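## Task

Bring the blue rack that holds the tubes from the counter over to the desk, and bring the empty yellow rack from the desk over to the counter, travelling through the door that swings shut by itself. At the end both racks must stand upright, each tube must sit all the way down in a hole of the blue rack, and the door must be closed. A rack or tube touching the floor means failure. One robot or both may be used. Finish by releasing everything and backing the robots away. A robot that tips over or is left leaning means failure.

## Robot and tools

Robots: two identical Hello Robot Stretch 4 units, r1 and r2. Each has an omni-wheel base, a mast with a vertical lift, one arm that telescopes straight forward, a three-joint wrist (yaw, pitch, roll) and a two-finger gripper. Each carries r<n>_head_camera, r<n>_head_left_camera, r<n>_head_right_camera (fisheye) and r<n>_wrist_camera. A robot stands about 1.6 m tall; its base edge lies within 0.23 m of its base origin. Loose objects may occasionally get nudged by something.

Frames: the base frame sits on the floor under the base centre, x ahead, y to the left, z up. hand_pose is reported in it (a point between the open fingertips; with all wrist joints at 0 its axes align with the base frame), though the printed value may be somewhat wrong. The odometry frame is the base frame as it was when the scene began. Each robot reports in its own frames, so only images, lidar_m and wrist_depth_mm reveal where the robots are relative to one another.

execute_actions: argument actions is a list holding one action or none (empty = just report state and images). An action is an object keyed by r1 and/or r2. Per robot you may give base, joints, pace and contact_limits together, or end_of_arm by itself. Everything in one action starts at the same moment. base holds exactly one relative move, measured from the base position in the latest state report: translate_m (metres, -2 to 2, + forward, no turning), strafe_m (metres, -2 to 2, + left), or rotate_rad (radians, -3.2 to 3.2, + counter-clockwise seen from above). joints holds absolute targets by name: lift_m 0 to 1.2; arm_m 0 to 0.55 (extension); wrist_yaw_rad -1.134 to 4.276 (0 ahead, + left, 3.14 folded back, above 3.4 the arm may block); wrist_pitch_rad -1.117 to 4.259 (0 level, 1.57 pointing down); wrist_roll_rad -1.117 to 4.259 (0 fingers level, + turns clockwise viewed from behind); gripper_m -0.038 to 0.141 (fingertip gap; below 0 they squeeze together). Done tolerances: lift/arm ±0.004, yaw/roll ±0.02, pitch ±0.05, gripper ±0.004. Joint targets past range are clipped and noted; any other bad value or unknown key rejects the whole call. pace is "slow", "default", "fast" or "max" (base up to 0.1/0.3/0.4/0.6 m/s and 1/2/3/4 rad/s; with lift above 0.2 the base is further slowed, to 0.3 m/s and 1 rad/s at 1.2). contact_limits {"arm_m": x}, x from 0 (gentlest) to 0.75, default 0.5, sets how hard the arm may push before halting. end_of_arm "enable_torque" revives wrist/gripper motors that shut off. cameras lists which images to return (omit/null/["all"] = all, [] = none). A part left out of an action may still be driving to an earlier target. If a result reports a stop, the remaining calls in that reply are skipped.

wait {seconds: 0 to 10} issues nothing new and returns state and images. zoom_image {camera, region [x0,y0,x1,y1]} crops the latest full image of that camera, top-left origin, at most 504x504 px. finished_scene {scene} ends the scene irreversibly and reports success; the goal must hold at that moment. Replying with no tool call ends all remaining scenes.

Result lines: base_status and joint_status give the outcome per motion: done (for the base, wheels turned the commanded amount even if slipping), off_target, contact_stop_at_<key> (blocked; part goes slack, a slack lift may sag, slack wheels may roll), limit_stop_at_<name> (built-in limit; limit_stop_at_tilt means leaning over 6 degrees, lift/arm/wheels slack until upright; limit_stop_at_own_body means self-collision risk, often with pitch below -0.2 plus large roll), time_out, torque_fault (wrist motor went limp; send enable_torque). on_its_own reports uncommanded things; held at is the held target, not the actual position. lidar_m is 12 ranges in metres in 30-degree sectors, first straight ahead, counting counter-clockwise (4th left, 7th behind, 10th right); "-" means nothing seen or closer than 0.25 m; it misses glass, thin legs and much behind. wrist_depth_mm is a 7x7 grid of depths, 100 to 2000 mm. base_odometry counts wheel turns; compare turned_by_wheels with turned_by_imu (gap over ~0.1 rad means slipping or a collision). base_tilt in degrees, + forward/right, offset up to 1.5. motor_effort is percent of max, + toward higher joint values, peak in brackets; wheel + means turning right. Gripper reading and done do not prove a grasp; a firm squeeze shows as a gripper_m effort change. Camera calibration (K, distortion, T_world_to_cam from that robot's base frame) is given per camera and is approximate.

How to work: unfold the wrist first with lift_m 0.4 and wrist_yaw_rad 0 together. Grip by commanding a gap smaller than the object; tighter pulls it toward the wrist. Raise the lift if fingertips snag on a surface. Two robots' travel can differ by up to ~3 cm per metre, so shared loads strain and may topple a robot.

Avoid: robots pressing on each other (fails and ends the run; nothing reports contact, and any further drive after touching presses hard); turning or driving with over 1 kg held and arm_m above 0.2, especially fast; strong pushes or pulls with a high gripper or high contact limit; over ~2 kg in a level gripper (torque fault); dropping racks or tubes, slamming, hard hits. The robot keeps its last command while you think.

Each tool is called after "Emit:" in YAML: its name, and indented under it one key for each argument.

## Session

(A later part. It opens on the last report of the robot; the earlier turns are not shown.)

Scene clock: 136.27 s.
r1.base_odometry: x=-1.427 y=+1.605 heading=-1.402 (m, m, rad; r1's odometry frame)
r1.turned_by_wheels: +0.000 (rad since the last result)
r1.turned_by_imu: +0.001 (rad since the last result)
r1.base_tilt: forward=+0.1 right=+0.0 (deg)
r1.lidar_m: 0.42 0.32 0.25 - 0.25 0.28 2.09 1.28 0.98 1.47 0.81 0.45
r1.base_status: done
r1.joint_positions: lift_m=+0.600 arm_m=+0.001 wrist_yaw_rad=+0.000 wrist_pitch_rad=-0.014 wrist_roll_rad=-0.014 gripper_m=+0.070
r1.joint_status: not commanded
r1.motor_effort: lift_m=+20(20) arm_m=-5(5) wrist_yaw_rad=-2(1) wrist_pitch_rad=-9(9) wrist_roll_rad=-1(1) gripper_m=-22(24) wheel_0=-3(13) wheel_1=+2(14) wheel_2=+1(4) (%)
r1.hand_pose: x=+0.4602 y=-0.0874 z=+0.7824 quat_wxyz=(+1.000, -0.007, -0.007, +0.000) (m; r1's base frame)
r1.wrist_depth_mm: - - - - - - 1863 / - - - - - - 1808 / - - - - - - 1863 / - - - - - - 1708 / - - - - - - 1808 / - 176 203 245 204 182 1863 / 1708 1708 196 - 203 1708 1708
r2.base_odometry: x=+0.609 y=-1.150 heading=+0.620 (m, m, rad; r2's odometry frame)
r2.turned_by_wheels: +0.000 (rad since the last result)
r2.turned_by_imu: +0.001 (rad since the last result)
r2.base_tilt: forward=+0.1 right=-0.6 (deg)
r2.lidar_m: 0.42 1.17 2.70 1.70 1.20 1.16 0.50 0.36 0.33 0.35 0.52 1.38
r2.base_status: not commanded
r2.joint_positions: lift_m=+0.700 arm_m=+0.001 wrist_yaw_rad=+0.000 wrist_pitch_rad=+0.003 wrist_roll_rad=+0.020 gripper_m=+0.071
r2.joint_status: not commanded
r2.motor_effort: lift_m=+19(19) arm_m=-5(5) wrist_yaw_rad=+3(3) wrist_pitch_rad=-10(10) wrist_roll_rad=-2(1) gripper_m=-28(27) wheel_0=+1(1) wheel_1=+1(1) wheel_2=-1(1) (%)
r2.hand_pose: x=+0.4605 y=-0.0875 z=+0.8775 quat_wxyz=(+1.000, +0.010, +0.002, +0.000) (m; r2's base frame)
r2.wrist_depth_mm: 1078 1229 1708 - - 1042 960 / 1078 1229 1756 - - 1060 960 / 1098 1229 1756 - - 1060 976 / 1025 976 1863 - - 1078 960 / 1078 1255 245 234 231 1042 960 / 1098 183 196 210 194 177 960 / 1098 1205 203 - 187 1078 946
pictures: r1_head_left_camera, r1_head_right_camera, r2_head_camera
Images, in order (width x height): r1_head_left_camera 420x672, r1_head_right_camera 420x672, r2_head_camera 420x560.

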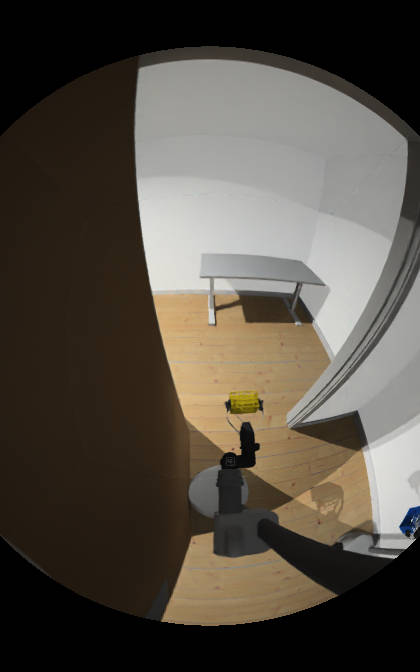

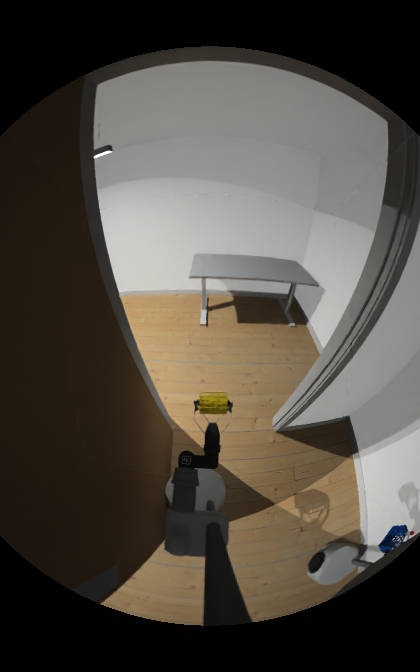

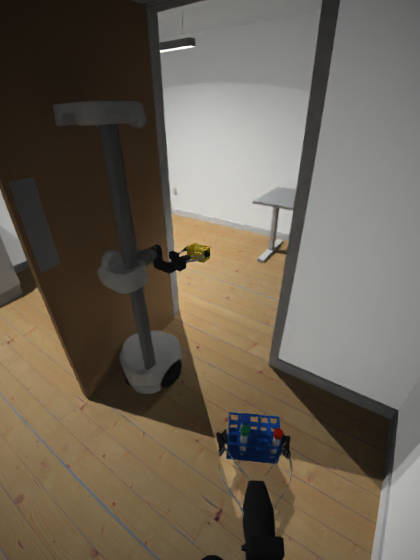

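Emit:
execute_actions:
  actions:
    - {"r1":{"base":{"translate_m":-0.25}}}
  cameras: ["r2_head_camera"]

Emit:
execute_actions:
  actions:
    - {"r1":{"base":{"rotate_rad":-3.0},"joints":{"lift_m":0.84},"pace":"slow"}}
  cameras: ["r1_head_left_camera","r2_head_left_camera","r2_head_camera"]

Scene clock: 141.90 s.
r1.base_odometry: x=-1.469 y=+1.851 heading=-1.402 (m, m, rad; r1's odometry frame)
r1.turned_by_wheels: +0.000 (rad since the last result)
r1.turned_by_imu: +0.000 (rad since the last result)
r1.base_tilt: forward=+0.1 right=-0.1 (deg)
r1.lidar_m: 0.45 0.30 0.25 - 0.25 1.94 1.86 1.94 0.91 0.88 1.09 0.44
r1.base_status: done
r1.joint_positions: lift_m=+0.600 arm_m=+0.001 wrist_yaw_rad=+0.000 wrist_pitch_rad=-0.014 wrist_roll_rad=-0.014 gripper_m=+0.070
r1.joint_status: not commanded
r1.motor_effort: lift_m=+19(19) arm_m=-5(5) wrist_yaw_rad=-1(1) wrist_pitch_rad=-9(9) wrist_roll_rad=-1(1) gripper_m=-21(22) wheel_0=-3(9) wheel_1=+0(6) wheel_2=+0(8) (%)
r1.hand_pose: x=+0.4602 y=-0.0874 z=+0.7824 quat_wxyz=(+1.000, -0.007, -0.007, +0.000) (m; r1's base frame)
r1.wrist_depth_mm: 436 - - - - - 1808 / 442 - - - - - 1921 / 442 - - - - - 1921 / 442 - - - - - 1863 / 445 - - - - - 1863 / 430 177 203 245 204 182 1863 / 427 1756 195 - 204 1756 1708
r2.base_odometry: x=+0.609 y=-1.150 heading=+0.620 (m, m, rad; r2's odometry frame)
r2.turned_by_wheels: +0.000 (rad since the last result)
r2.turned_by_imu: +0.001 (rad since the last result)
r2.base_tilt: forward=+0.1 right=-0.5 (deg)
r2.lidar_m: 0.42 1.03 2.73 1.68 1.20 1.17 0.49 0.36 0.35 0.35 0.50 1.37
r2.base_status: not commanded
r2.joint_positions: lift_m=+0.700 arm_m=+0.001 wrist_yaw_rad=+0.000 wrist_pitch_rad=+0.003 wrist_roll_rad=+0.020 gripper_m=+0.071
r2.joint_status: not commanded
r2.motor_effort: lift_m=+19(19) arm_m=-5(5) wrist_yaw_rad=+3(3) wrist_pitch_rad=-11(10) wrist_roll_rad=-2(1) gripper_m=-28(25) wheel_0=+1(1) wheel_1=+1(1) wheel_2=-1(1) (%)
r2.hand_pose: x=+0.4605 y=-0.0875 z=+0.8775 quat_wxyz=(+1.000, +0.010, +0.002, +0.000) (m; r2's base frame)
r2.wrist_depth_mm: 1060 1336 1808 - - 1078 960 / 1060 1336 1756 - - 1060 960 / 1098 1336 1808 - - 1078 960 / 904 1336 1808 - - 1078 960 / 1098 1229 247 234 231 1042 991 / 1098 183 197 209 194 177 960 / 1118 1336 202 - 187 1042 946
pictures: r2_head_camera
Images, in order (width x height): r2_head_camera 420x560.

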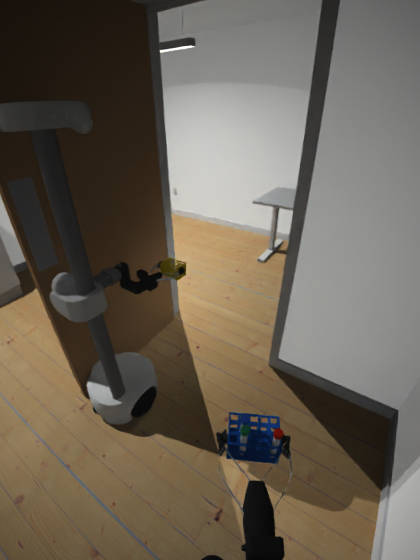

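Scene clock: 146.20 s.
r1.base_odometry: x=-1.469 y=+1.851 heading=+1.882 (m, m, rad; r1's odometry frame)
r1.turned_by_wheels: -2.999 (rad since the last result)
r1.turned_by_imu: -3.058 (rad since the last result)
r1.base_tilt: forward=+0.0 right=+0.1 (deg)
r1.lidar_m: 0.43 1.11 0.87 1.43 0.99 1.04 0.59 0.27 0.25 - 0.25 1.89
r1.base_status: done
r1.joint_positions: lift_m=+0.840 arm_m=+0.001 wrist_yaw_rad=+0.000 wrist_pitch_rad=-0.014 wrist_roll_rad=-0.014 gripper_m=+0.070
r1.joint_status: all done
r1.motor_effort: lift_m=+22(21) arm_m=-4(5) wrist_yaw_rad=-1(2) wrist_pitch_rad=-9(9) wrist_roll_rad=+0(1) gripper_m=-22(22) wheel_0=+5(4) wheel_1=+2(8) wheel_2=+2(10) (%)
r1.hand_pose: x=+0.4601 y=-0.0874 z=+1.0222 quat_wxyz=(+1.000, -0.007, -0.007, +0.000) (m; r1's base frame)
r1.wrist_depth_mm: 1756 1708 1708 1661 1618 1537 1499 / 1756 1756 1661 1618 1576 1576 1499 / 1756 1756 1661 1618 1537 1537 1499 / 1756 1756 1708 1618 1576 1537 1537 / 1808 1708 1661 1618 1576 1537 1499 / 1756 176 203 245 204 182 1537 / 1756 1756 196 - 203 1537 1499
r2.base_odometry: x=+0.609 y=-1.150 heading=+0.620 (m, m, rad; r2's odometry frame)
r2.turned_by_wheels: +0.000 (rad since the last result)
r2.turned_by_imu: +0.001 (rad since the last result)
r2.base_tilt: forward=+0.1 right=-0.6 (deg)
r2.lidar_m: 0.40 1.03 1.04 1.63 1.24 1.17 0.50 0.34 0.33 0.36 0.50 1.39
r2.base_status: not commanded
r2.joint_positions: lift_m=+0.700 arm_m=+0.001 wrist_yaw_rad=+0.000 wrist_pitch_rad=+0.003 wrist_roll_rad=+0.020 gripper_m=+0.071
r2.joint_status: not commanded
r2.motor_effort: lift_m=+19(19) arm_m=-5(5) wrist_yaw_rad=+3(3) wrist_pitch_rad=-11(10) wrist_roll_rad=-2(2) gripper_m=-26(28) wheel_0=+1(1) wheel_1=+1(1) wheel_2=-1(1) (%)
r2.hand_pose: x=+0.4605 y=-0.0875 z=+0.8775 quat_wxyz=(+1.000, +0.010, +0.002, +0.000) (m; r2's base frame)
r2.wrist_depth_mm: 1025 1336 1756 - - 1060 960 / 1025 1308 1756 - - 1042 960 / 1042 1366 1756 - - 1078 946 / 1042 1366 1863 - - 1060 946 / 1060 1336 245 234 231 1060 976 / 1060 183 197 209 194 177 960 / 1060 1366 202 - 187 1042 976
pictures: r1_head_left_camera, r2_head_camera, r2_head_left_camera
Images, in order (width x height): r1_head_left_camera 420x672, r2_head_camera 420x560, r2_head_left_camera 420x672.

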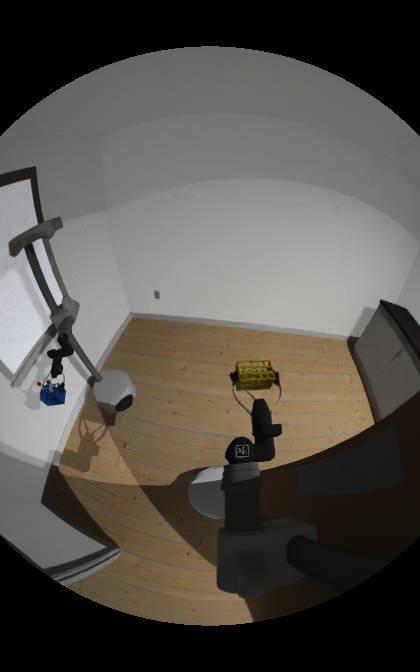

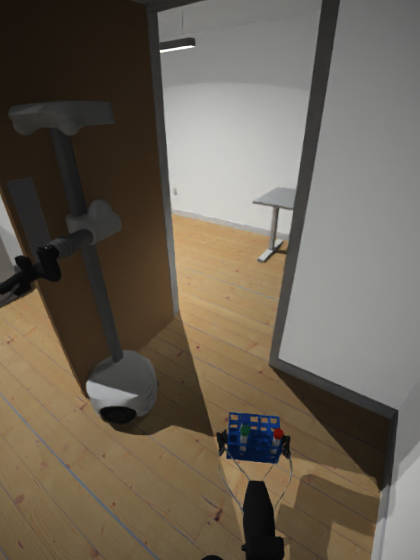

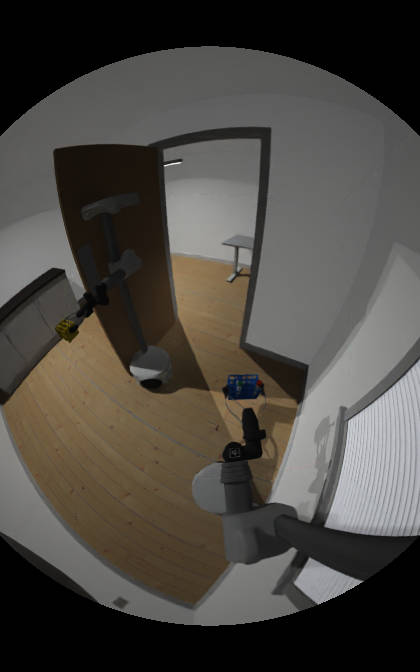

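Emit:
execute_actions:
  actions:
    - {"r2":{"base":{"translate_m":1.0}}}
  cameras: ["r2_head_left_camera","r2_head_right_camera"]

Scene clock: 154.67 s.
r1.base_odometry: x=-1.469 y=+1.851 heading=+1.882 (m, m, rad; r1's odometry frame)
r1.turned_by_wheels: +0.000 (rad since the last result)
r1.turned_by_imu: +0.001 (rad since the last result)
r1.base_tilt: forward=+0.1 right=+0.0 (deg)
r1.lidar_m: 0.43 1.89 1.44 0.40 0.40 0.64 0.60 0.26 0.25 - 0.25 1.90
r1.base_status: not commanded
r1.joint_positions: lift_m=+0.840 arm_m=+0.001 wrist_yaw_rad=+0.000 wrist_pitch_rad=-0.014 wrist_roll_rad=-0.014 gripper_m=+0.070
r1.joint_status: not commanded
r1.motor_effort: lift_m=+22(22) arm_m=-4(4) wrist_yaw_rad=-1(0) wrist_pitch_rad=-9(9) wrist_roll_rad=-1(1) gripper_m=-21(22) wheel_0=+5(5) wheel_1=+2(2) wheel_2=+3(2) (%)
r1.hand_pose: x=+0.4601 y=-0.0874 z=+1.0222 quat_wxyz=(+1.000, -0.007, -0.007, +0.000) (m; r1's base frame)
r1.wrist_depth_mm: 1756 1756 1661 1618 1576 1537 1499 / 1756 1756 1661 1618 1576 1576 1537 / 1808 1756 1661 1618 1576 1576 1499 / 1808 1708 1661 1618 1576 1576 1499 / 1756 1756 1661 1618 1576 1537 1537 / 1808 177 202 245 204 182 1537 / 1808 1708 195 - 204 1576 1499
r2.base_odometry: x=+1.423 y=-0.569 heading=+0.620 (m, m, rad; r2's odometry frame)
r2.turned_by_wheels: +0.000 (rad since the last result)
r2.turned_by_imu: +0.002 (rad since the last result)
r2.base_tilt: forward=+0.1 right=-0.5 (deg)
r2.lidar_m: 0.41 0.80 0.38 0.39 0.76 2.02 1.24 0.92 0.89 0.79 0.57 0.52
r2.base_status: done
r2.joint_positions: lift_m=+0.700 arm_m=+0.001 wrist_yaw_rad=+0.000 wrist_pitch_rad=+0.003 wrist_roll_rad=+0.020 gripper_m=+0.071
r2.joint_status: not commanded
r2.motor_effort: lift_m=+19(19) arm_m=-5(5) wrist_yaw_rad=+2(3) wrist_pitch_rad=-10(10) wrist_roll_rad=-1(1) gripper_m=-24(29) wheel_0=-1(5) wheel_1=+0(5) wheel_2=+2(9) (%)
r2.hand_pose: x=+0.4605 y=-0.0874 z=+0.8774 quat_wxyz=(+1.000, +0.010, +0.002, +0.000) (m; r2's base frame)
r2.wrist_depth_mm: 668 - - - - - - / 668 - - - - - - / 676 - - - - - - / 683 - - - - - - / 683 - 246 230 231 - 1983 / 691 183 196 208 194 176 1983 / 691 1808 202 - 187 1983 1921
pictures: r2_head_left_camera, r2_head_right_camera
Images, in order (width x height): r2_head_left_camera 420x672, r2_head_right_camera 420x672.

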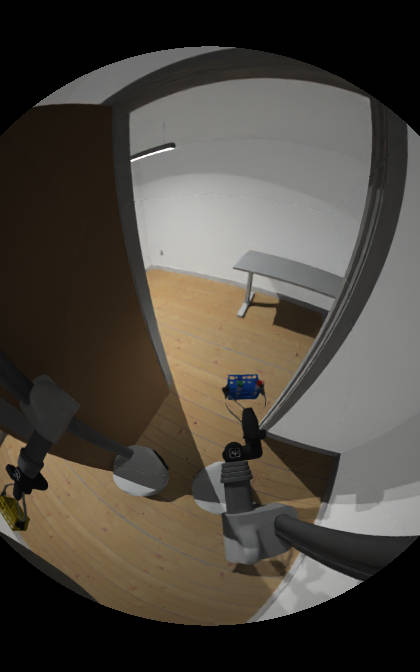

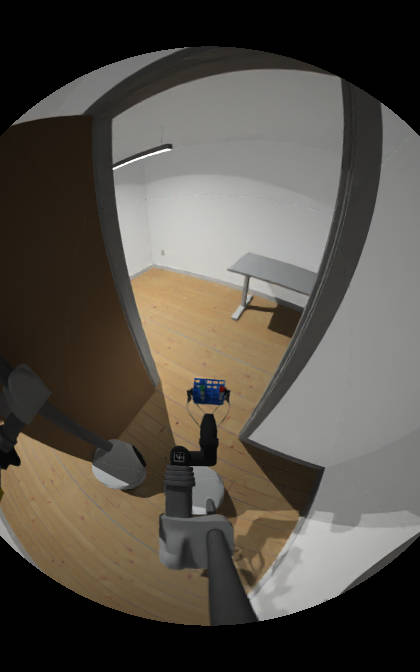

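Emit:
execute_actions:
  actions:
    - {"r2":{"base":{"translate_m":0.72}}}
  cameras: []

Emit:
execute_actions:
  actions:
    - {"r2":{"base":{"rotate_rad":-0.6}}}
  cameras: ["r2_head_left_camera","r2_head_right_camera","r2_head_camera"]

Scene clock: 161.13 s.
r1.base_odometry: x=-1.469 y=+1.851 heading=+1.882 (m, m, rad; r1's odometry frame)
r1.turned_by_wheels: +0.000 (rad since the last result)
r1.turned_by_imu: +0.001 (rad since the last result)
r1.base_tilt: forward=+0.0 right=+0.1 (deg)
r1.lidar_m: 0.43 1.86 1.45 1.43 0.99 0.64 0.60 0.26 0.25 - 0.25 1.91
r1.base_status: not commanded
r1.joint_positions: lift_m=+0.840 arm_m=+0.001 wrist_yaw_rad=+0.000 wrist_pitch_rad=-0.014 wrist_roll_rad=-0.014 gripper_m=+0.070
r1.joint_status: not commanded
r1.motor_effort: lift_m=+22(22) arm_m=-4(4) wrist_yaw_rad=+0(0) wrist_pitch_rad=-8(9) wrist_roll_rad=-1(0) gripper_m=-23(22) wheel_0=+5(4) wheel_1=+2(2) wheel_2=+2(2) (%)
r1.hand_pose: x=+0.4601 y=-0.0874 z=+1.0222 quat_wxyz=(+1.000, -0.007, -0.007, +0.000) (m; r1's base frame)
r1.wrist_depth_mm: 1708 1708 1661 1618 1576 1576 1499 / 1756 1756 1618 1618 1576 1618 1499 / 1708 1708 1661 1576 1576 1576 1499 / 1808 1756 1661 1576 1618 1537 1537 / 1756 1708 1661 1618 1576 1537 1499 / 1756 176 203 244 204 182 1537 / 1708 1708 196 - 203 1537 1499
r2.base_odometry: x=+2.009 y=-0.151 heading=+0.620 (m, m, rad; r2's odometry frame)
r2.turned_by_wheels: +0.000 (rad since the last result)
r2.turned_by_imu: +0.002 (rad since the last result)
r2.base_tilt: forward=+0.1 right=-0.6 (deg)
r2.lidar_m: 0.43 2.57 0.42 0.42 0.61 0.62 1.77 1.30 0.42 1.28 1.31 1.25
r2.base_status: done
r2.joint_positions: lift_m=+0.700 arm_m=+0.001 wrist_yaw_rad=+0.000 wrist_pitch_rad=+0.003 wrist_roll_rad=+0.020 gripper_m=+0.071
r2.joint_status: not commanded
r2.motor_effort: lift_m=+19(19) arm_m=-5(5) wrist_yaw_rad=+2(2) wrist_pitch_rad=-10(10) wrist_roll_rad=-2(2) gripper_m=-24(27) wheel_0=+0(4) wheel_1=+1(5) wheel_2=+0(11) (%)
r2.hand_pose: x=+0.4605 y=-0.0874 z=+0.8774 quat_wxyz=(+1.000, +0.010, +0.002, +0.000) (m; r2's base frame)
r2.wrist_depth_mm: - - - - 1863 1661 1499 / - - - - 1863 1708 1576 / - - - - 1863 1661 1464 / - - - - 1921 1661 1499 / - - 236 234 232 1281 1281 / - 184 196 210 194 177 1464 / 1863 1808 202 - 187 1618 1499
pictures: none
No camera images: the call's "cameras" was empty. Leave "cameras" out to get every camera's image.

Scene clock: 162.50 s.
r1.base_odometry: x=-1.469 y=+1.851 heading=+1.882 (m, m, rad; r1's odometry frame)
r1.turned_by_wheels: +0.000 (rad since the last result)
r1.turned_by_imu: +0.000 (rad since the last result)
r1.base_tilt: forward=+0.2 right=-0.1 (deg)
r1.lidar_m: 0.42 1.88 1.45 1.44 0.99 0.63 0.60 0.27 0.25 - 0.25 1.91
r1.base_status: not commanded
r1.joint_positions: lift_m=+0.840 arm_m=+0.001 wrist_yaw_rad=+0.000 wrist_pitch_rad=-0.014 wrist_roll_rad=-0.014 gripper_m=+0.070
r1.joint_status: not commanded
r1.motor_effort: lift_m=+22(22) arm_m=-4(4) wrist_yaw_rad=+2(1) wrist_pitch_rad=-9(9) wrist_roll_rad=-1(1) gripper_m=-23(22) wheel_0=+5(5) wheel_1=+2(2) wheel_2=+2(2) (%)
r1.hand_pose: x=+0.4601 y=-0.0874 z=+1.0222 quat_wxyz=(+1.000, -0.007, -0.007, +0.000) (m; r1's base frame)
r1.wrist_depth_mm: 1756 1708 1661 1661 1618 1537 1499 / 1808 1708 1661 1661 1576 1537 1537 / 1708 1756 1661 1661 1576 1537 1499 / 1708 1756 1661 1618 1576 1537 1537 / 1708 1708 1661 1661 1576 1537 1537 / 1756 176 202 245 204 182 1537 / 1756 1756 196 - 203 1537 1499
r2.base_odometry: x=+2.009 y=-0.151 heading=+0.020 (m, m, rad; r2's odometry frame)
r2.turned_by_wheels: -0.600 (rad since the last result)
r2.turned_by_imu: -0.589 (rad since the last result)
r2.base_tilt: forward=+0.1 right=-0.6 (deg)
r2.lidar_m: 0.42 1.27 2.61 0.42 0.40 0.54 0.63 1.95 1.32 0.40 1.27 1.34
r2.base_status: done
r2.joint_positions: lift_m=+0.700 arm_m=+0.001 wrist_yaw_rad=+0.000 wrist_pitch_rad=+0.003 wrist_roll_rad=+0.020 gripper_m=+0.071
r2.joint_status: not commanded
r2.motor_effort: lift_m=+19(19) arm_m=-5(5) wrist_yaw_rad=+3(1) wrist_pitch_rad=-10(10) wrist_roll_rad=-2(2) gripper_m=-25(29) wheel_0=+1(5) wheel_1=+0(6) wheel_2=-2(6) (%)
r2.hand_pose: x=+0.4605 y=-0.0875 z=+0.8774 quat_wxyz=(+1.000, +0.010, +0.002, +0.000) (m; r2's base frame)
r2.wrist_depth_mm: 1808 1808 1863 1863 1863 1921 1576 / 1756 1863 1863 1863 1863 1921 1618 / 1863 1863 1863 1808 1863 1921 1537 / 1863 1863 1863 1863 1863 1983 1537 / 1808 1863 245 232 233 1537 1430 / 1863 183 198 209 194 177 1499 / 1808 1863 203 - 187 1863 1499
pictures: r2_head_camera, r2_head_left_camera, r2_head_right_camera
Images, in order (width x height): r2_head_camera 420x560, r2_head_left_camera 420x672, r2_head_right_camera 420x672.

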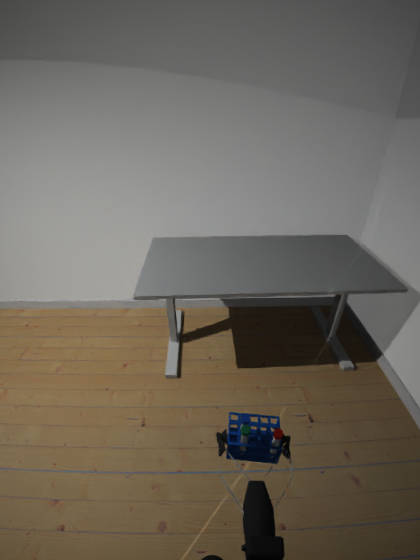

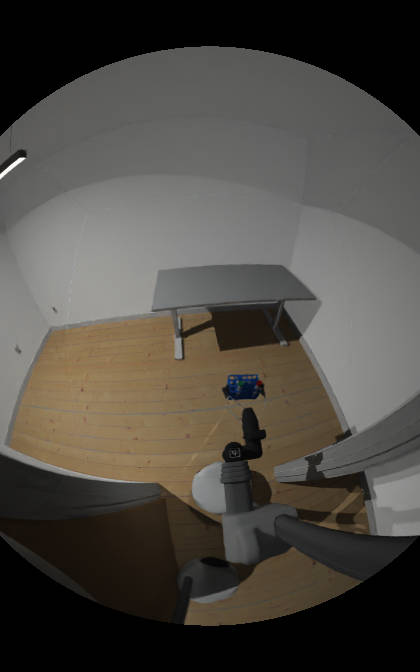

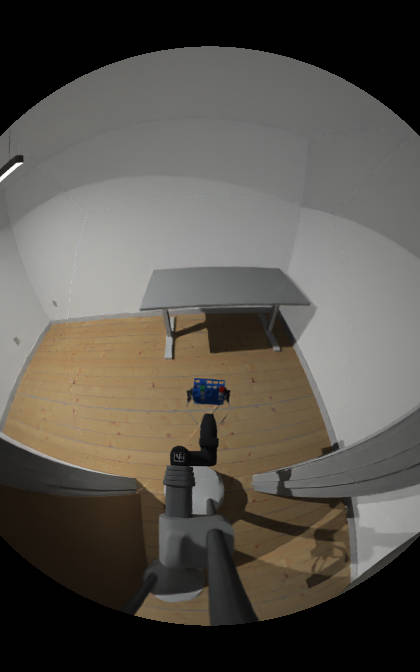

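Emit:
execute_actions:
  actions:
    - {"r1":{"base":{"translate_m":0.6}},"r2":{"base":{"translate_m":0.8},"joints":{"arm_m":0.3,"lift_m":0.66}}}
  cameras: ["r2_head_camera","r1_head_right_camera"]

Emit:
execute_actions:
  actions:
    - {"r1":{"base":{"rotate_rad":-1.63}},"r2":{"joints":{"lift_m":0.625}}}
  cameras: ["r2_head_camera","r2_wrist_camera","r1_head_right_camera","r1_head_camera"]

Scene clock: 173.50 s.
r1.base_odometry: x=-1.653 y=+2.422 heading=+1.882 (m, m, rad; r1's odometry frame)
r1.turned_by_wheels: +0.000 (rad since the last result)
r1.turned_by_imu: +0.001 (rad since the last result)
r1.base_tilt: forward=+0.1 right=+0.0 (deg)
r1.lidar_m: 0.43 1.39 1.35 1.35 1.51 1.35 1.34 1.47 1.78 1.74 1.63 1.31
r1.base_status: done
r1.joint_positions: lift_m=+0.840 arm_m=+0.001 wrist_yaw_rad=+0.000 wrist_pitch_rad=-0.014 wrist_roll_rad=-0.014 gripper_m=+0.070
r1.joint_status: not commanded
r1.motor_effort: lift_m=+22(22) arm_m=-4(4) wrist_yaw_rad=-1(1) wrist_pitch_rad=-9(9) wrist_roll_rad=-1(1) gripper_m=-22(22) wheel_0=+3(6) wheel_1=+3(5) wheel_2=-1(12) (%)
r1.hand_pose: x=+0.4601 y=-0.0874 z=+1.0222 quat_wxyz=(+1.000, -0.007, -0.007, +0.000) (m; r1's base frame)
r1.wrist_depth_mm: 1138 1118 1060 1025 991 991 960 / 1138 1078 1060 1025 1008 991 960 / 1138 1098 1042 1042 1025 991 960 / 1118 1098 1060 1025 1008 976 960 / 1118 1098 1042 1025 1008 991 960 / 1118 176 203 245 204 182 960 / 1138 1098 196 - 203 991 960
r2.base_odometry: x=+2.809 y=-0.135 heading=+0.020 (m, m, rad; r2's odometry frame)
r2.turned_by_wheels: +0.000 (rad since the last result)
r2.turned_by_imu: +0.002 (rad since the last result)
r2.base_tilt: forward=+0.1 right=-0.6 (deg)
r2.lidar_m: 0.44 0.45 0.59 2.52 1.12 0.86 0.78 0.79 0.98 1.19 0.74 0.50
r2.base_status: done
r2.joint_positions: lift_m=+0.660 arm_m=+0.299 wrist_yaw_rad=+0.000 wrist_pitch_rad=+0.003 wrist_roll_rad=+0.020 gripper_m=+0.071
r2.joint_status: all done
r2.motor_effort: lift_m=+19(17) arm_m=+5(6) wrist_yaw_rad=+2(2) wrist_pitch_rad=-9(10) wrist_roll_rad=-2(2) gripper_m=-25(25) wheel_0=-1(4) wheel_1=-1(4) wheel_2=+2(7) (%)
r2.hand_pose: x=+0.7585 y=-0.0874 z=+0.8375 quat_wxyz=(+1.000, +0.010, +0.002, +0.000) (m; r2's base frame)
r2.wrist_depth_mm: 732 750 750 768 759 768 778 / 750 750 759 768 768 788 788 / 741 741 768 768 778 788 788 / 741 750 759 759 778 778 798 / 750 750 219 233 204 798 798 / 480 183 195 209 195 177 525 / 340 336 202 - 188 353 347
pictures: r1_head_right_camera, r2_head_camera
Images, in order (width x height): r1_head_right_camera 420x672, r2_head_camera 420x560.

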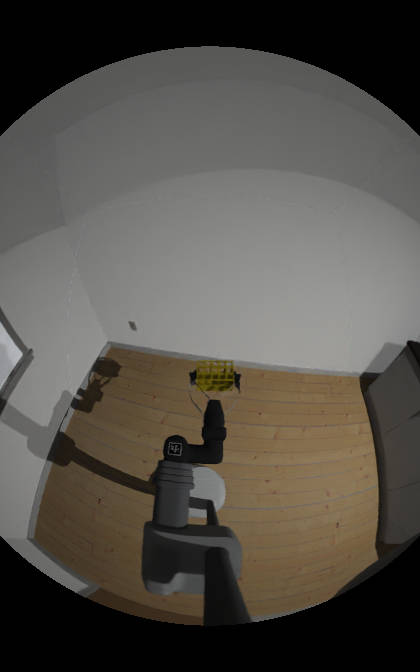

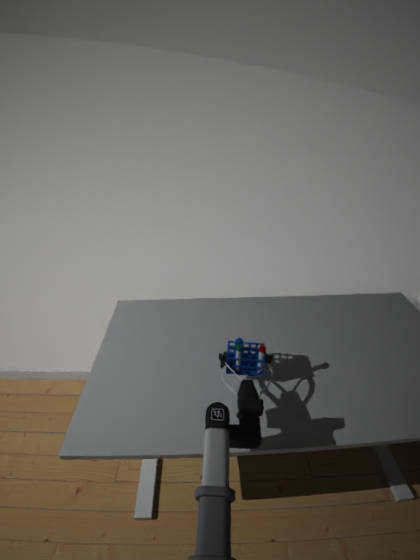

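Scene clock: 175.60 s.
r1.base_odometry: x=-1.653 y=+2.422 heading=+0.253 (m, m, rad; r1's odometry frame)
r1.turned_by_wheels: -1.629 (rad since the last result)
r1.turned_by_imu: -1.662 (rad since the last result)
r1.base_tilt: forward=+0.0 right=-0.1 (deg)
r1.lidar_m: 0.43 1.72 1.30 1.26 1.34 1.38 1.35 1.48 1.37 1.34 1.42 1.80
r1.base_status: done
r1.joint_positions: lift_m=+0.840 arm_m=+0.001 wrist_yaw_rad=+0.000 wrist_pitch_rad=-0.014 wrist_roll_rad=-0.014 gripper_m=+0.070
r1.joint_status: not commanded
r1.motor_effort: lift_m=+21(22) arm_m=-4(4) wrist_yaw_rad=-1(2) wrist_pitch_rad=-9(9) wrist_roll_rad=-1(1) gripper_m=-21(23) wheel_0=+2(7) wheel_1=+3(9) wheel_2=+3(11) (%)
r1.hand_pose: x=+0.4601 y=-0.0875 z=+1.0222 quat_wxyz=(+1.000, -0.007, -0.007, +0.000) (m; r1's base frame)
r1.wrist_depth_mm: 1708 - - - - - 1921 / 1661 - - - - - 1921 / 1708 - - - - - 1921 / 1708 - - - - - 1863 / 1661 1576 1499 1499 1499 1708 1921 / 1661 177 202 245 204 182 1921 / 1618 1537 196 - 204 1499 1863
r2.base_odometry: x=+2.809 y=-0.135 heading=+0.020 (m, m, rad; r2's odometry frame)
r2.turned_by_wheels: +0.000 (rad since the last result)
r2.turned_by_imu: +0.001 (rad since the last result)
r2.base_tilt: forward=+0.1 right=-0.6 (deg)
r2.lidar_m: 0.45 0.46 0.64 2.53 1.09 0.83 0.77 0.80 0.99 1.18 0.74 0.51
r2.base_status: not commanded
r2.joint_positions: lift_m=+0.625 arm_m=+0.299 wrist_yaw_rad=+0.000 wrist_pitch_rad=+0.003 wrist_roll_rad=+0.020 gripper_m=+0.071
r2.joint_status: all done
r2.motor_effort: lift_m=+18(18) arm_m=+5(5) wrist_yaw_rad=+2(2) wrist_pitch_rad=-10(10) wrist_roll_rad=-2(1) gripper_m=-26(28) wheel_0=-1(1) wheel_1=-1(1) wheel_2=+2(2) (%)
r2.hand_pose: x=+0.7585 y=-0.0874 z=+0.8025 quat_wxyz=(+1.000, +0.010, +0.002, +0.000) (m; r2's base frame)
r2.wrist_depth_mm: 741 750 750 768 778 788 778 / 750 750 759 778 778 778 788 / 741 759 759 768 768 788 798 / 741 750 759 768 778 778 798 / 715 759 236 232 232 798 788 / 379 183 194 209 193 177 418 / 271 268 202 - 187 279 277
pictures: r1_head_camera, r1_head_right_camera, r2_head_camera, r2_wrist_camera
camera_calibration (this result's frames):
r2_wrist_camera: T_world_to_cam=[[0.038687, -0.999233, -0.00603442, -0.100986], [-0.0185828, 0.00531846, -0.999813, 0.868914], [0.999079, 0.0387919, -0.0183628, -0.510567], [0, 0, 0, 1]] pos_world=[0.530151, -0.0857235, 0.858766]
Images, in order (width x height): r1_head_camera 420x560, r1_head_right_camera 420x672, r2_head_camera 420x560, r2_wrist_camera 616x392.

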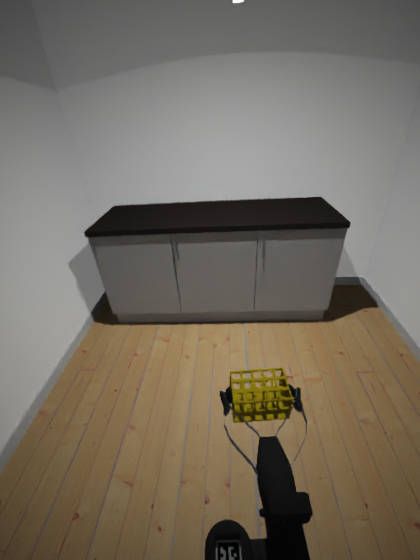

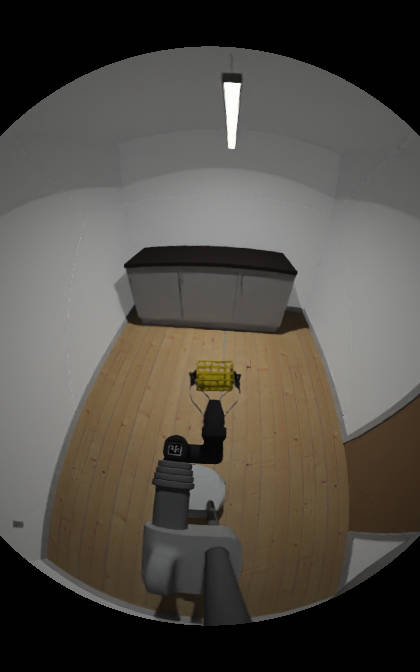

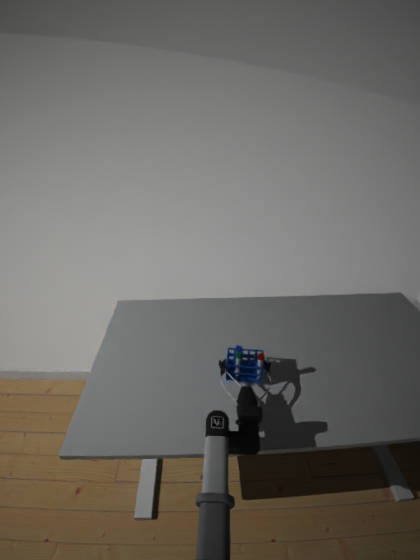

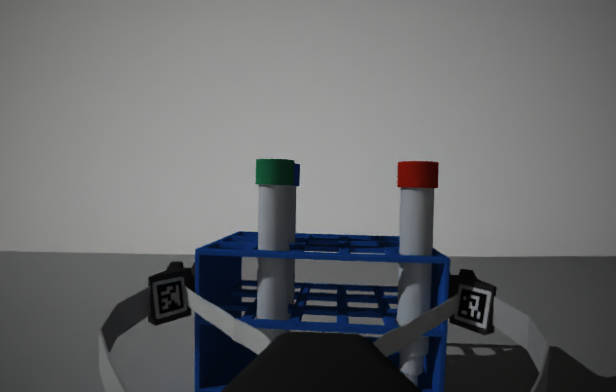

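Emit:
execute_actions:
  actions:
    - {"r1":{"base":{"translate_m":1.15},"joints":{"arm_m":0.15},"pace":"fast"},"r2":{"joints":{"lift_m":0.601},"pace":"slow"}}
  cameras: ["r2_wrist_camera","r1_head_camera"]

Scene clock: 182.00 s.
r1.base_odometry: x=-0.540 y=+2.710 heading=+0.253 (m, m, rad; r1's odometry frame)
r1.turned_by_wheels: +0.000 (rad since the last result)
r1.turned_by_imu: +0.002 (rad since the last result)
r1.base_tilt: forward=+0.1 right=+0.0 (deg)
r1.lidar_m: 0.58 0.62 0.88 1.19 1.27 1.84 2.55 1.91 1.46 1.42 0.83 0.60
r1.base_status: done
r1.joint_positions: lift_m=+0.840 arm_m=+0.149 wrist_yaw_rad=+0.000 wrist_pitch_rad=-0.014 wrist_roll_rad=-0.014 gripper_m=+0.070
r1.joint_status: all done
r1.motor_effort: lift_m=+22(22) arm_m=+5(6) wrist_yaw_rad=-3(1) wrist_pitch_rad=-9(9) wrist_roll_rad=-1(0) gripper_m=-22(23) wheel_0=+3(9) wheel_1=+3(8) wheel_2=+1(12) (%)
r1.hand_pose: x=+0.6085 y=-0.0874 z=+1.0222 quat_wxyz=(+1.000, -0.007, -0.007, +0.000) (m; r1's base frame)
r1.wrist_depth_mm: 866 854 842 831 820 809 798 / 842 854 854 820 831 820 798 / 866 842 842 831 809 809 809 / 878 854 842 831 820 809 809 / 866 854 707 715 820 820 798 / 477 177 204 246 204 182 500 / 320 330 196 - 204 332 342
r2.base_odometry: x=+2.809 y=-0.135 heading=+0.020 (m, m, rad; r2's odometry frame)
r2.turned_by_wheels: +0.000 (rad since the last result)
r2.turned_by_imu: +0.002 (rad since the last result)
r2.base_tilt: forward=+0.1 right=-0.5 (deg)
r2.lidar_m: 0.45 0.48 0.61 2.52 1.12 0.85 0.77 0.82 1.00 1.19 0.76 0.53
r2.base_status: not commanded
r2.joint_positions: lift_m=+0.601 arm_m=+0.299 wrist_yaw_rad=+0.000 wrist_pitch_rad=+0.003 wrist_roll_rad=+0.020 gripper_m=+0.071
r2.joint_status: all done
r2.motor_effort: lift_m=+18(16) arm_m=+5(5) wrist_yaw_rad=+2(2) wrist_pitch_rad=-10(10) wrist_roll_rad=-2(2) gripper_m=-26(26) wheel_0=+0(1) wheel_1=-1(1) wheel_2=+2(2) (%)
r2.hand_pose: x=+0.7585 y=-0.0874 z=+0.7785 quat_wxyz=(+1.000, +0.010, +0.002, +0.000) (m; r2's base frame)
r2.wrist_depth_mm: 741 741 759 768 768 778 788 / 741 741 759 768 768 798 788 / 741 759 750 768 778 788 788 / 741 759 759 778 778 798 798 / 559 580 237 232 231 654 668 / 312 184 195 208 193 176 342 / 222 220 200 - 187 229 229
pictures: r1_head_camera, r2_wrist_camera
camera_calibration (this result's frames):
r2_wrist_camera: T_world_to_cam=[[0.0386872, -0.999233, -0.00603456, -0.10113], [-0.018583, 0.00531858, -0.999813, 0.844928], [0.999079, 0.0387921, -0.018363, -0.511009], [0, 0, 0, 1]] pos_world=[0.530152, -0.0857235, 0.834776]
Images, in order (width x height): r1_head_camera 420x560, r2_wrist_camera 616x392.

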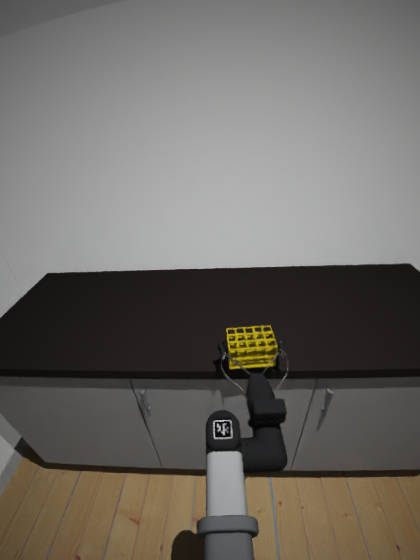

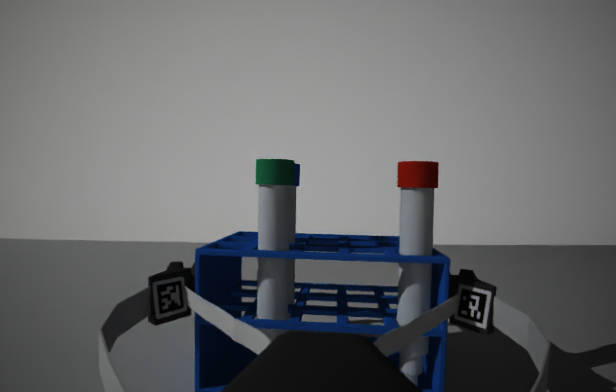

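Emit:
execute_actions:
  actions:
    - {"r1":{"joints":{"arm_m":0.32,"lift_m":0.81}},"r2":{"joints":{"lift_m":0.596},"pace":"slow"}}
  cameras: []

Scene clock: 185.00 s.
r1.base_odometry: x=-0.540 y=+2.710 heading=+0.253 (m, m, rad; r1's odometry frame)
r1.turned_by_wheels: +0.000 (rad since the last result)
r1.turned_by_imu: +0.000 (rad since the last result)
r1.base_tilt: forward=+0.0 right=+0.0 (deg)
r1.lidar_m: 0.58 0.61 0.87 1.19 1.27 1.82 2.54 1.92 1.45 1.42 0.80 0.60
r1.base_status: not commanded
r1.joint_positions: lift_m=+0.810 arm_m=+0.319 wrist_yaw_rad=+0.000 wrist_pitch_rad=-0.014 wrist_roll_rad=-0.014 gripper_m=+0.070
r1.joint_status: all done
r1.motor_effort: lift_m=+18(17) arm_m=+6(6) wrist_yaw_rad=+0(0) wrist_pitch_rad=-9(9) wrist_roll_rad=-1(1) gripper_m=-24(23) wheel_0=+2(3) wheel_1=+3(3) wheel_2=+1(1) (%)
r1.hand_pose: x=+0.7784 y=-0.0874 z=+0.9925 quat_wxyz=(+1.000, -0.007, -0.007, +0.000) (m; r1's base frame)
r1.wrist_depth_mm: 683 676 676 661 654 647 640 / 691 683 668 661 661 640 640 / 699 683 668 661 661 654 647 / 691 683 668 668 668 647 647 / 691 676 574 585 647 647 640 / 389 176 203 245 204 182 402 / 259 266 195 - 204 268 285
r2.base_odometry: x=+2.809 y=-0.135 heading=+0.020 (m, m, rad; r2's odometry frame)
r2.turned_by_wheels: +0.000 (rad since the last result)
r2.turned_by_imu: +0.001 (rad since the last result)
r2.base_tilt: forward=+0.1 right=-0.6 (deg)
r2.lidar_m: 0.46 0.46 0.60 2.51 1.09 0.83 0.77 0.80 0.97 1.18 0.73 0.50
r2.base_status: not commanded
r2.joint_positions: lift_m=+0.596 arm_m=+0.299 wrist_yaw_rad=+0.000 wrist_pitch_rad=-0.001 wrist_roll_rad=+0.020 gripper_m=+0.071
r2.joint_status: all done
r2.motor_effort: lift_m=+16(20) arm_m=+5(5) wrist_yaw_rad=+2(1) wrist_pitch_rad=+2(10) wrist_roll_rad=-2(1) gripper_m=-27(26) wheel_0=-1(1) wheel_1=-1(1) wheel_2=+2(2) (%)
r2.hand_pose: x=+0.7585 y=-0.0874 z=+0.7748 quat_wxyz=(+1.000, +0.010, +0.000, +0.000) (m; r2's base frame)
r2.wrist_depth_mm: 732 741 759 759 759 768 788 / 741 750 759 768 768 778 798 / 741 759 759 778 768 778 788 / 750 750 759 778 768 788 798 / 559 591 219 231 231 661 676 / 307 183 195 209 194 177 340 / 216 216 199 - 187 225 224
pictures: none
No camera images: the call's "cameras" was empty. Leave "cameras" out to get every camera's image.

Emit:
execute_actions:
  actions:
    - {"r1":{"joints":{"lift_m":0.79},"pace":"slow"},"r2":{"joints":{"gripper_m":0.141,"lift_m":0.599}}}
  cameras: ["r2_wrist_camera","r1_wrist_camera"]

Scene clock: 188.20 s.
r1.base_odometry: x=-0.540 y=+2.710 heading=+0.253 (m, m, rad; r1's odometry frame)
r1.turned_by_wheels: +0.000 (rad since the last result)
r1.turned_by_imu: +0.000 (rad since the last result)
r1.base_tilt: forward=+0.1 right=+0.0 (deg)
r1.lidar_m: 0.60 0.61 0.88 1.20 1.27 1.83 2.54 1.92 1.44 1.42 0.81 0.61
r1.base_status: not commanded
r1.joint_positions: lift_m=+0.790 arm_m=+0.319 wrist_yaw_rad=+0.000 wrist_pitch_rad=-0.015 wrist_roll_rad=-0.014 gripper_m=+0.070
r1.joint_status: all done
r1.motor_effort: lift_m=+17(18) arm_m=+6(6) wrist_yaw_rad=-3(1) wrist_pitch_rad=-7(9) wrist_roll_rad=+0(1) gripper_m=-22(21) wheel_0=+3(3) wheel_1=+3(2) wheel_2=+1(1) (%)
r1.hand_pose: x=+0.7784 y=-0.0874 z=+0.9727 quat_wxyz=(+1.000, -0.007, -0.007, +0.000) (m; r1's base frame)
r1.wrist_depth_mm: 683 683 668 668 654 647 640 / 699 683 661 668 654 647 640 / 691 683 668 661 654 647 647 / 691 683 676 661 661 654 640 / 640 683 255 496 500 640 634 / 327 176 204 290 204 182 343 / 221 227 195 - 203 229 243
r2.base_odometry: x=+2.809 y=-0.135 heading=+0.020 (m, m, rad; r2's odometry frame)
r2.turned_by_wheels: +0.000 (rad since the last result)
r2.turned_by_imu: +0.001 (rad since the last result)
r2.base_tilt: forward=+0.1 right=-0.6 (deg)
r2.lidar_m: 0.46 0.48 0.59 2.52 1.12 0.83 0.78 0.80 0.99 1.17 0.76 0.51
r2.base_status: not commanded
r2.joint_positions: lift_m=+0.599 arm_m=+0.299 wrist_yaw_rad=+0.000 wrist_pitch_rad=+0.002 wrist_roll_rad=+0.020 gripper_m=+0.141
r2.joint_status: all done
r2.motor_effort: lift_m=+24(23) arm_m=+5(5) wrist_yaw_rad=+2(2) wrist_pitch_rad=-6(7) wrist_roll_rad=-2(2) gripper_m=+1(23) wheel_0=-1(1) wheel_1=-1(1) wheel_2=+2(2) (%)
r2.hand_pose: x=+0.7585 y=-0.0874 z=+0.7764 quat_wxyz=(+1.000, +0.010, +0.001, +0.000) (m; r2's base frame)
r2.wrist_depth_mm: 741 750 759 759 768 788 788 / 732 750 759 759 768 788 788 / 750 741 759 768 768 778 798 / 750 759 759 759 768 788 798 / 559 585 251 229 202 661 668 / 307 290 206 209 195 211 336 / 218 218 216 - 207 227 242
pictures: r1_wrist_camera, r2_wrist_camera
camera_calibration (this result's frames):
r1_wrist_camera: T_world_to_cam=[[-0.00976956, -0.999215, 0.038397, -0.127805], [0.0251286, -0.038632, -0.998937, 1.00464], [0.999636, -0.00879432, 0.0254862, -0.578216], [0, 0, 0, 1]] pos_world=[0.551512, -0.0939781, 1.02322]
r2_wrist_camera: T_world_to_cam=[[0.0386285, -0.999236, -0.00598559, -0.101156], [-0.0173088, 0.00532006, -0.999836, 0.84189], [0.999104, 0.0387258, -0.0170901, -0.512057], [0, 0, 0, 1]] pos_world=[0.530077, -0.0857275, 0.832395]
Images, in order (width x height): r1_wrist_camera 616x392, r2_wrist_camera 616x392.

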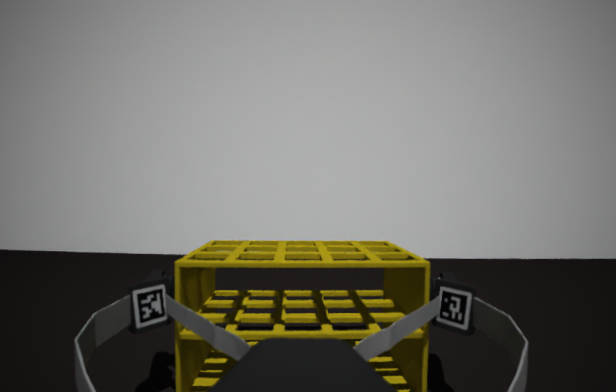

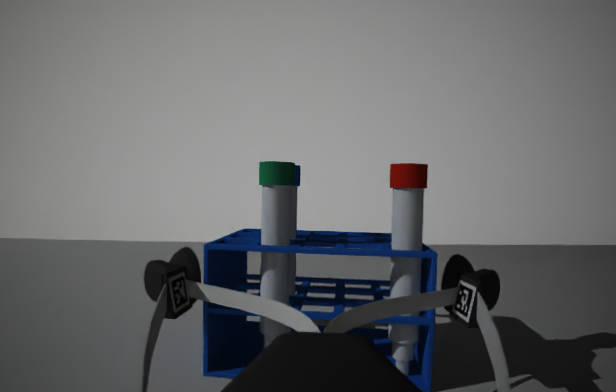

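Emit:
execute_actions:
  actions:
    - {"r1":{"joints":{"gripper_m":0.141}},"r2":{"joints":{"arm_m":0.0,"lift_m":0.605}}}
  cameras: ["r2_wrist_camera","r1_wrist_camera"]

Emit:
execute_actions:
  actions:
    - {"r1":{"joints":{"arm_m":0.0},"base":{"translate_m":-0.2},"pace":"fast"},"r2":{"base":{"translate_m":-0.25},"pace":"fast"}}
  cameras: ["r2_wrist_camera","r1_wrist_camera","r1_head_right_camera","r2_head_camera"]

Emit:
zoom_image:
  camera: "r2_wrist_camera"
  region: [240, 140, 400, 290]

Scene clock: 195.37 s.
r1.base_odometry: x=-0.540 y=+2.710 heading=+0.253 (m, m, rad; r1's odometry frame)
r1.turned_by_wheels: +0.000 (rad since the last result)
r1.turned_by_imu: +0.000 (rad since the last result)
r1.base_tilt: forward=+0.1 right=+0.0 (deg)
r1.lidar_m: 0.59 0.62 0.90 1.19 1.28 1.81 2.55 1.92 1.46 1.42 0.83 0.60
r1.base_status: not commanded
r1.joint_positions: lift_m=+0.790 arm_m=+0.319 wrist_yaw_rad=+0.000 wrist_pitch_rad=-0.015 wrist_roll_rad=-0.014 gripper_m=+0.141
r1.joint_status: all done
r1.motor_effort: lift_m=+17(17) arm_m=+6(6) wrist_yaw_rad=-2(1) wrist_pitch_rad=-7(7) wrist_roll_rad=-1(1) gripper_m=+1(21) wheel_0=+3(3) wheel_1=+3(3) wheel_2=+1(1) (%)
r1.hand_pose: x=+0.7784 y=-0.0874 z=+0.9727 quat_wxyz=(+1.000, -0.007, -0.007, +0.000) (m; r1's base frame)
r1.wrist_depth_mm: 683 683 668 661 661 647 647 / 691 683 668 668 654 647 634 / 683 683 676 661 661 647 640 / 699 676 683 668 661 647 640 / 640 676 492 500 500 647 647 / 329 279 202 220 206 289 343 / 227 227 223 - 225 230 242
r2.base_odometry: x=+2.809 y=-0.135 heading=+0.020 (m, m, rad; r2's odometry frame)
r2.turned_by_wheels: +0.000 (rad since the last result)
r2.turned_by_imu: +0.001 (rad since the last result)
r2.base_tilt: forward=+0.1 right=-0.6 (deg)
r2.lidar_m: 0.45 0.46 0.60 2.52 1.09 0.84 0.79 0.79 1.01 1.19 0.73 0.52
r2.base_status: not commanded
r2.joint_positions: lift_m=+0.605 arm_m=+0.001 wrist_yaw_rad=+0.000 wrist_pitch_rad=+0.002 wrist_roll_rad=+0.020 gripper_m=+0.141
r2.joint_status: all done
r2.motor_effort: lift_m=+24(24) arm_m=-5(4) wrist_yaw_rad=+2(2) wrist_pitch_rad=-7(6) wrist_roll_rad=-2(1) gripper_m=+3(1) wheel_0=+0(1) wheel_1=-1(1) wheel_2=+2(2) (%)
r2.hand_pose: x=+0.4606 y=-0.0875 z=+0.7824 quat_wxyz=(+1.000, +0.010, +0.001, +0.000) (m; r2's base frame)
r2.wrist_depth_mm: 1025 1042 1042 1042 1060 1078 1098 / 1060 1042 1042 1060 1098 1098 1078 / 1025 1060 1060 1078 1098 1078 1098 / 1042 1060 1042 1060 1078 1098 1098 / 597 627 647 535 699 707 715 / 330 312 294 357 304 211 364 / 243 246 251 - 259 262 267
pictures: r1_wrist_camera, r2_wrist_camera
camera_calibration (this result's frames):
r1_wrist_camera: T_world_to_cam=[[-0.00977377, -0.999215, 0.038396, -0.127802], [0.025237, -0.0386321, -0.998935, 1.00458], [0.999634, -0.00879436, 0.0255948, -0.57832], [0, 0, 0, 1]] pos_world=[0.551506, -0.0939781, 1.02322]
r2_wrist_camera: T_world_to_cam=[[0.038416, -0.999244, -0.00599346, -0.0895683], [-0.0175102, 0.00532381, -0.999833, 0.84276], [0.999108, 0.0385145, -0.0172924, -0.214128], [0, 0, 0, 1]] pos_world=[0.232135, -0.0857402, 0.838379]
Images, in order (width x height): r1_wrist_camera 616x392, r2_wrist_camera 616x392.

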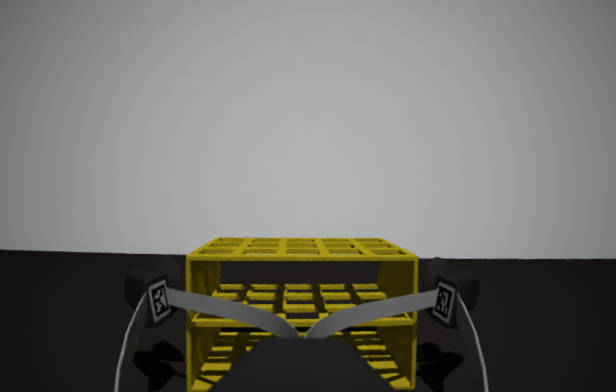

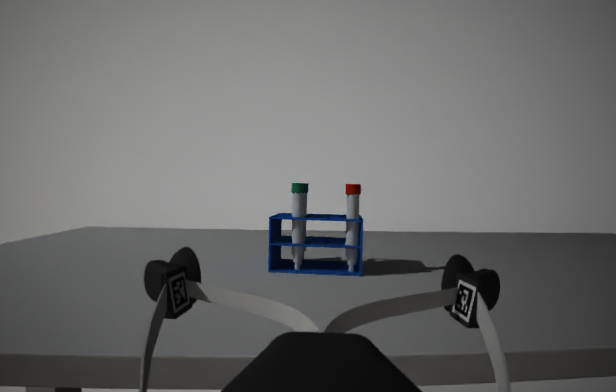

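Scene clock: 197.33 s.
r1.base_odometry: x=-0.733 y=+2.660 heading=+0.253 (m, m, rad; r1's odometry frame)
r1.turned_by_wheels: +0.000 (rad since the last result)
r1.turned_by_imu: +0.000 (rad since the last result)
r1.base_tilt: forward=+0.1 right=+0.0 (deg)
r1.lidar_m: 0.78 0.82 1.19 1.20 1.26 1.84 2.33 1.90 1.43 1.41 1.08 0.81
r1.base_status: done
r1.joint_positions: lift_m=+0.790 arm_m=+0.001 wrist_yaw_rad=+0.000 wrist_pitch_rad=-0.015 wrist_roll_rad=-0.014 gripper_m=+0.141
r1.joint_status: all done
r1.motor_effort: lift_m=+17(18) arm_m=-5(6) wrist_yaw_rad=+0(1) wrist_pitch_rad=-7(6) wrist_roll_rad=+0(0) gripper_m=+2(1) wheel_0=-1(6) wheel_1=-2(7) wheel_2=+0(13) (%)
r1.hand_pose: x=+0.4602 y=-0.0875 z=+0.9728 quat_wxyz=(+1.000, -0.007, -0.008, +0.000) (m; r1's base frame)
r1.wrist_depth_mm: 1229 1205 1182 1182 1138 1160 1118 / 1205 1229 1205 1182 1160 1138 1138 / 1229 1205 1182 1182 1160 1138 1138 / 1229 1229 1182 1182 1160 1160 1138 / 661 676 699 715 715 715 723 / 591 559 559 574 549 564 559 / 585 591 585 - 569 564 564
r2.base_odometry: x=+2.559 y=-0.140 heading=+0.020 (m, m, rad; r2's odometry frame)
r2.turned_by_wheels: +0.000 (rad since the last result)
r2.turned_by_imu: +0.001 (rad since the last result)
r2.base_tilt: forward=+0.0 right=-0.6 (deg)
r2.lidar_m: 0.70 0.74 2.02 2.48 0.71 0.56 0.54 0.54 0.59 1.18 1.13 0.74
r2.base_status: done
r2.joint_positions: lift_m=+0.605 arm_m=+0.001 wrist_yaw_rad=+0.000 wrist_pitch_rad=+0.002 wrist_roll_rad=+0.020 gripper_m=+0.141
r2.joint_status: not commanded
r2.motor_effort: lift_m=+24(24) arm_m=-5(5) wrist_yaw_rad=+2(2) wrist_pitch_rad=-6(7) wrist_roll_rad=-2(2) gripper_m=+2(3) wheel_0=+2(5) wheel_1=+2(6) wheel_2=-1(10) (%)
r2.hand_pose: x=+0.4605 y=-0.0874 z=+0.7824 quat_wxyz=(+1.000, +0.010, +0.001, +0.000) (m; r2's base frame)
r2.wrist_depth_mm: 1281 1281 1308 1308 1308 1336 1366 / 1308 1308 1281 1308 1336 1336 1336 / 1281 1308 1336 1308 1336 1336 1336 / 1281 1308 1281 1308 1308 1336 1366 / 603 627 647 676 699 707 715 / 1308 831 1281 508 517 211 1366 / 1281 1281 1308 - 1366 1366 1397
pictures: r1_head_right_camera, r1_wrist_camera, r2_head_camera, r2_wrist_camera
camera_calibration (this result's frames):
r1_wrist_camera: T_world_to_cam=[[-0.0102343, -0.99921, 0.0383945, -0.13083], [0.0253485, -0.0386434, -0.998931, 1.01257], [0.999626, -0.00925012, 0.025724, -0.260415], [0, 0, 0, 1]] pos_world=[0.233311, -0.0940061, 1.02321]
r2_wrist_camera: T_world_to_cam=[[0.0385131, -0.99924, -0.00599336, -0.0895837], [-0.0175107, 0.00532201, -0.999833, 0.842776], [0.999105, 0.0386116, -0.0172924, -0.214094], [0, 0, 0, 1]] pos_world=[0.23211, -0.0857343, 0.838396]
Images, in order (width x height): r1_head_right_camera 420x672, r1_wrist_camera 616x392, r2_head_camera 420x560, r2_wrist_camera 616x392.

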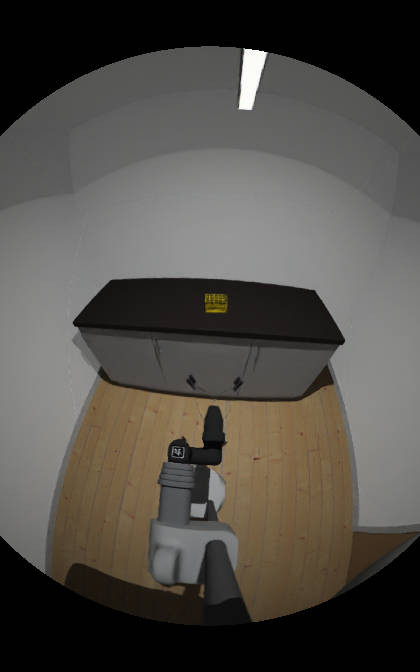

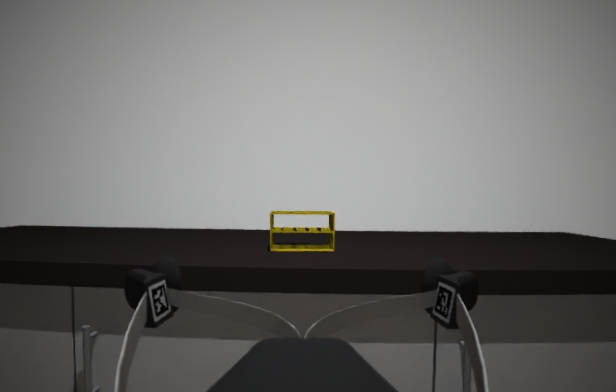

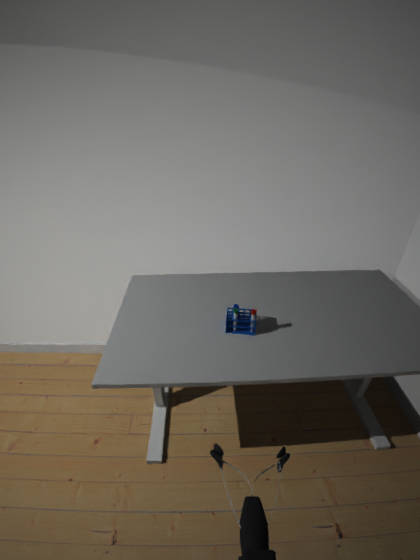

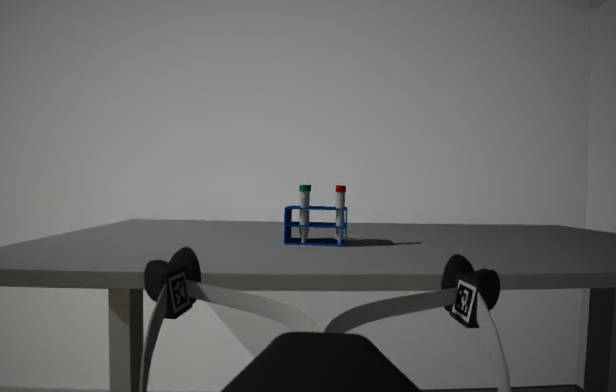

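Region (240, 140, 400, 290) of r2_wrist_camera's 616x392 image, scaled by 3.150; it fills the top 472 rows of this view, and the rest is white.

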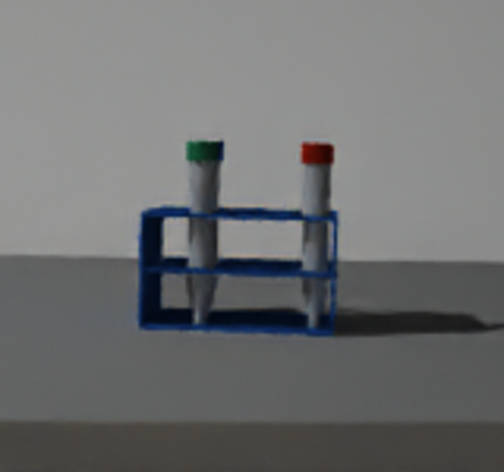

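Emit:
finished_scene:
  scene: 1

The scene is finished: the task was done.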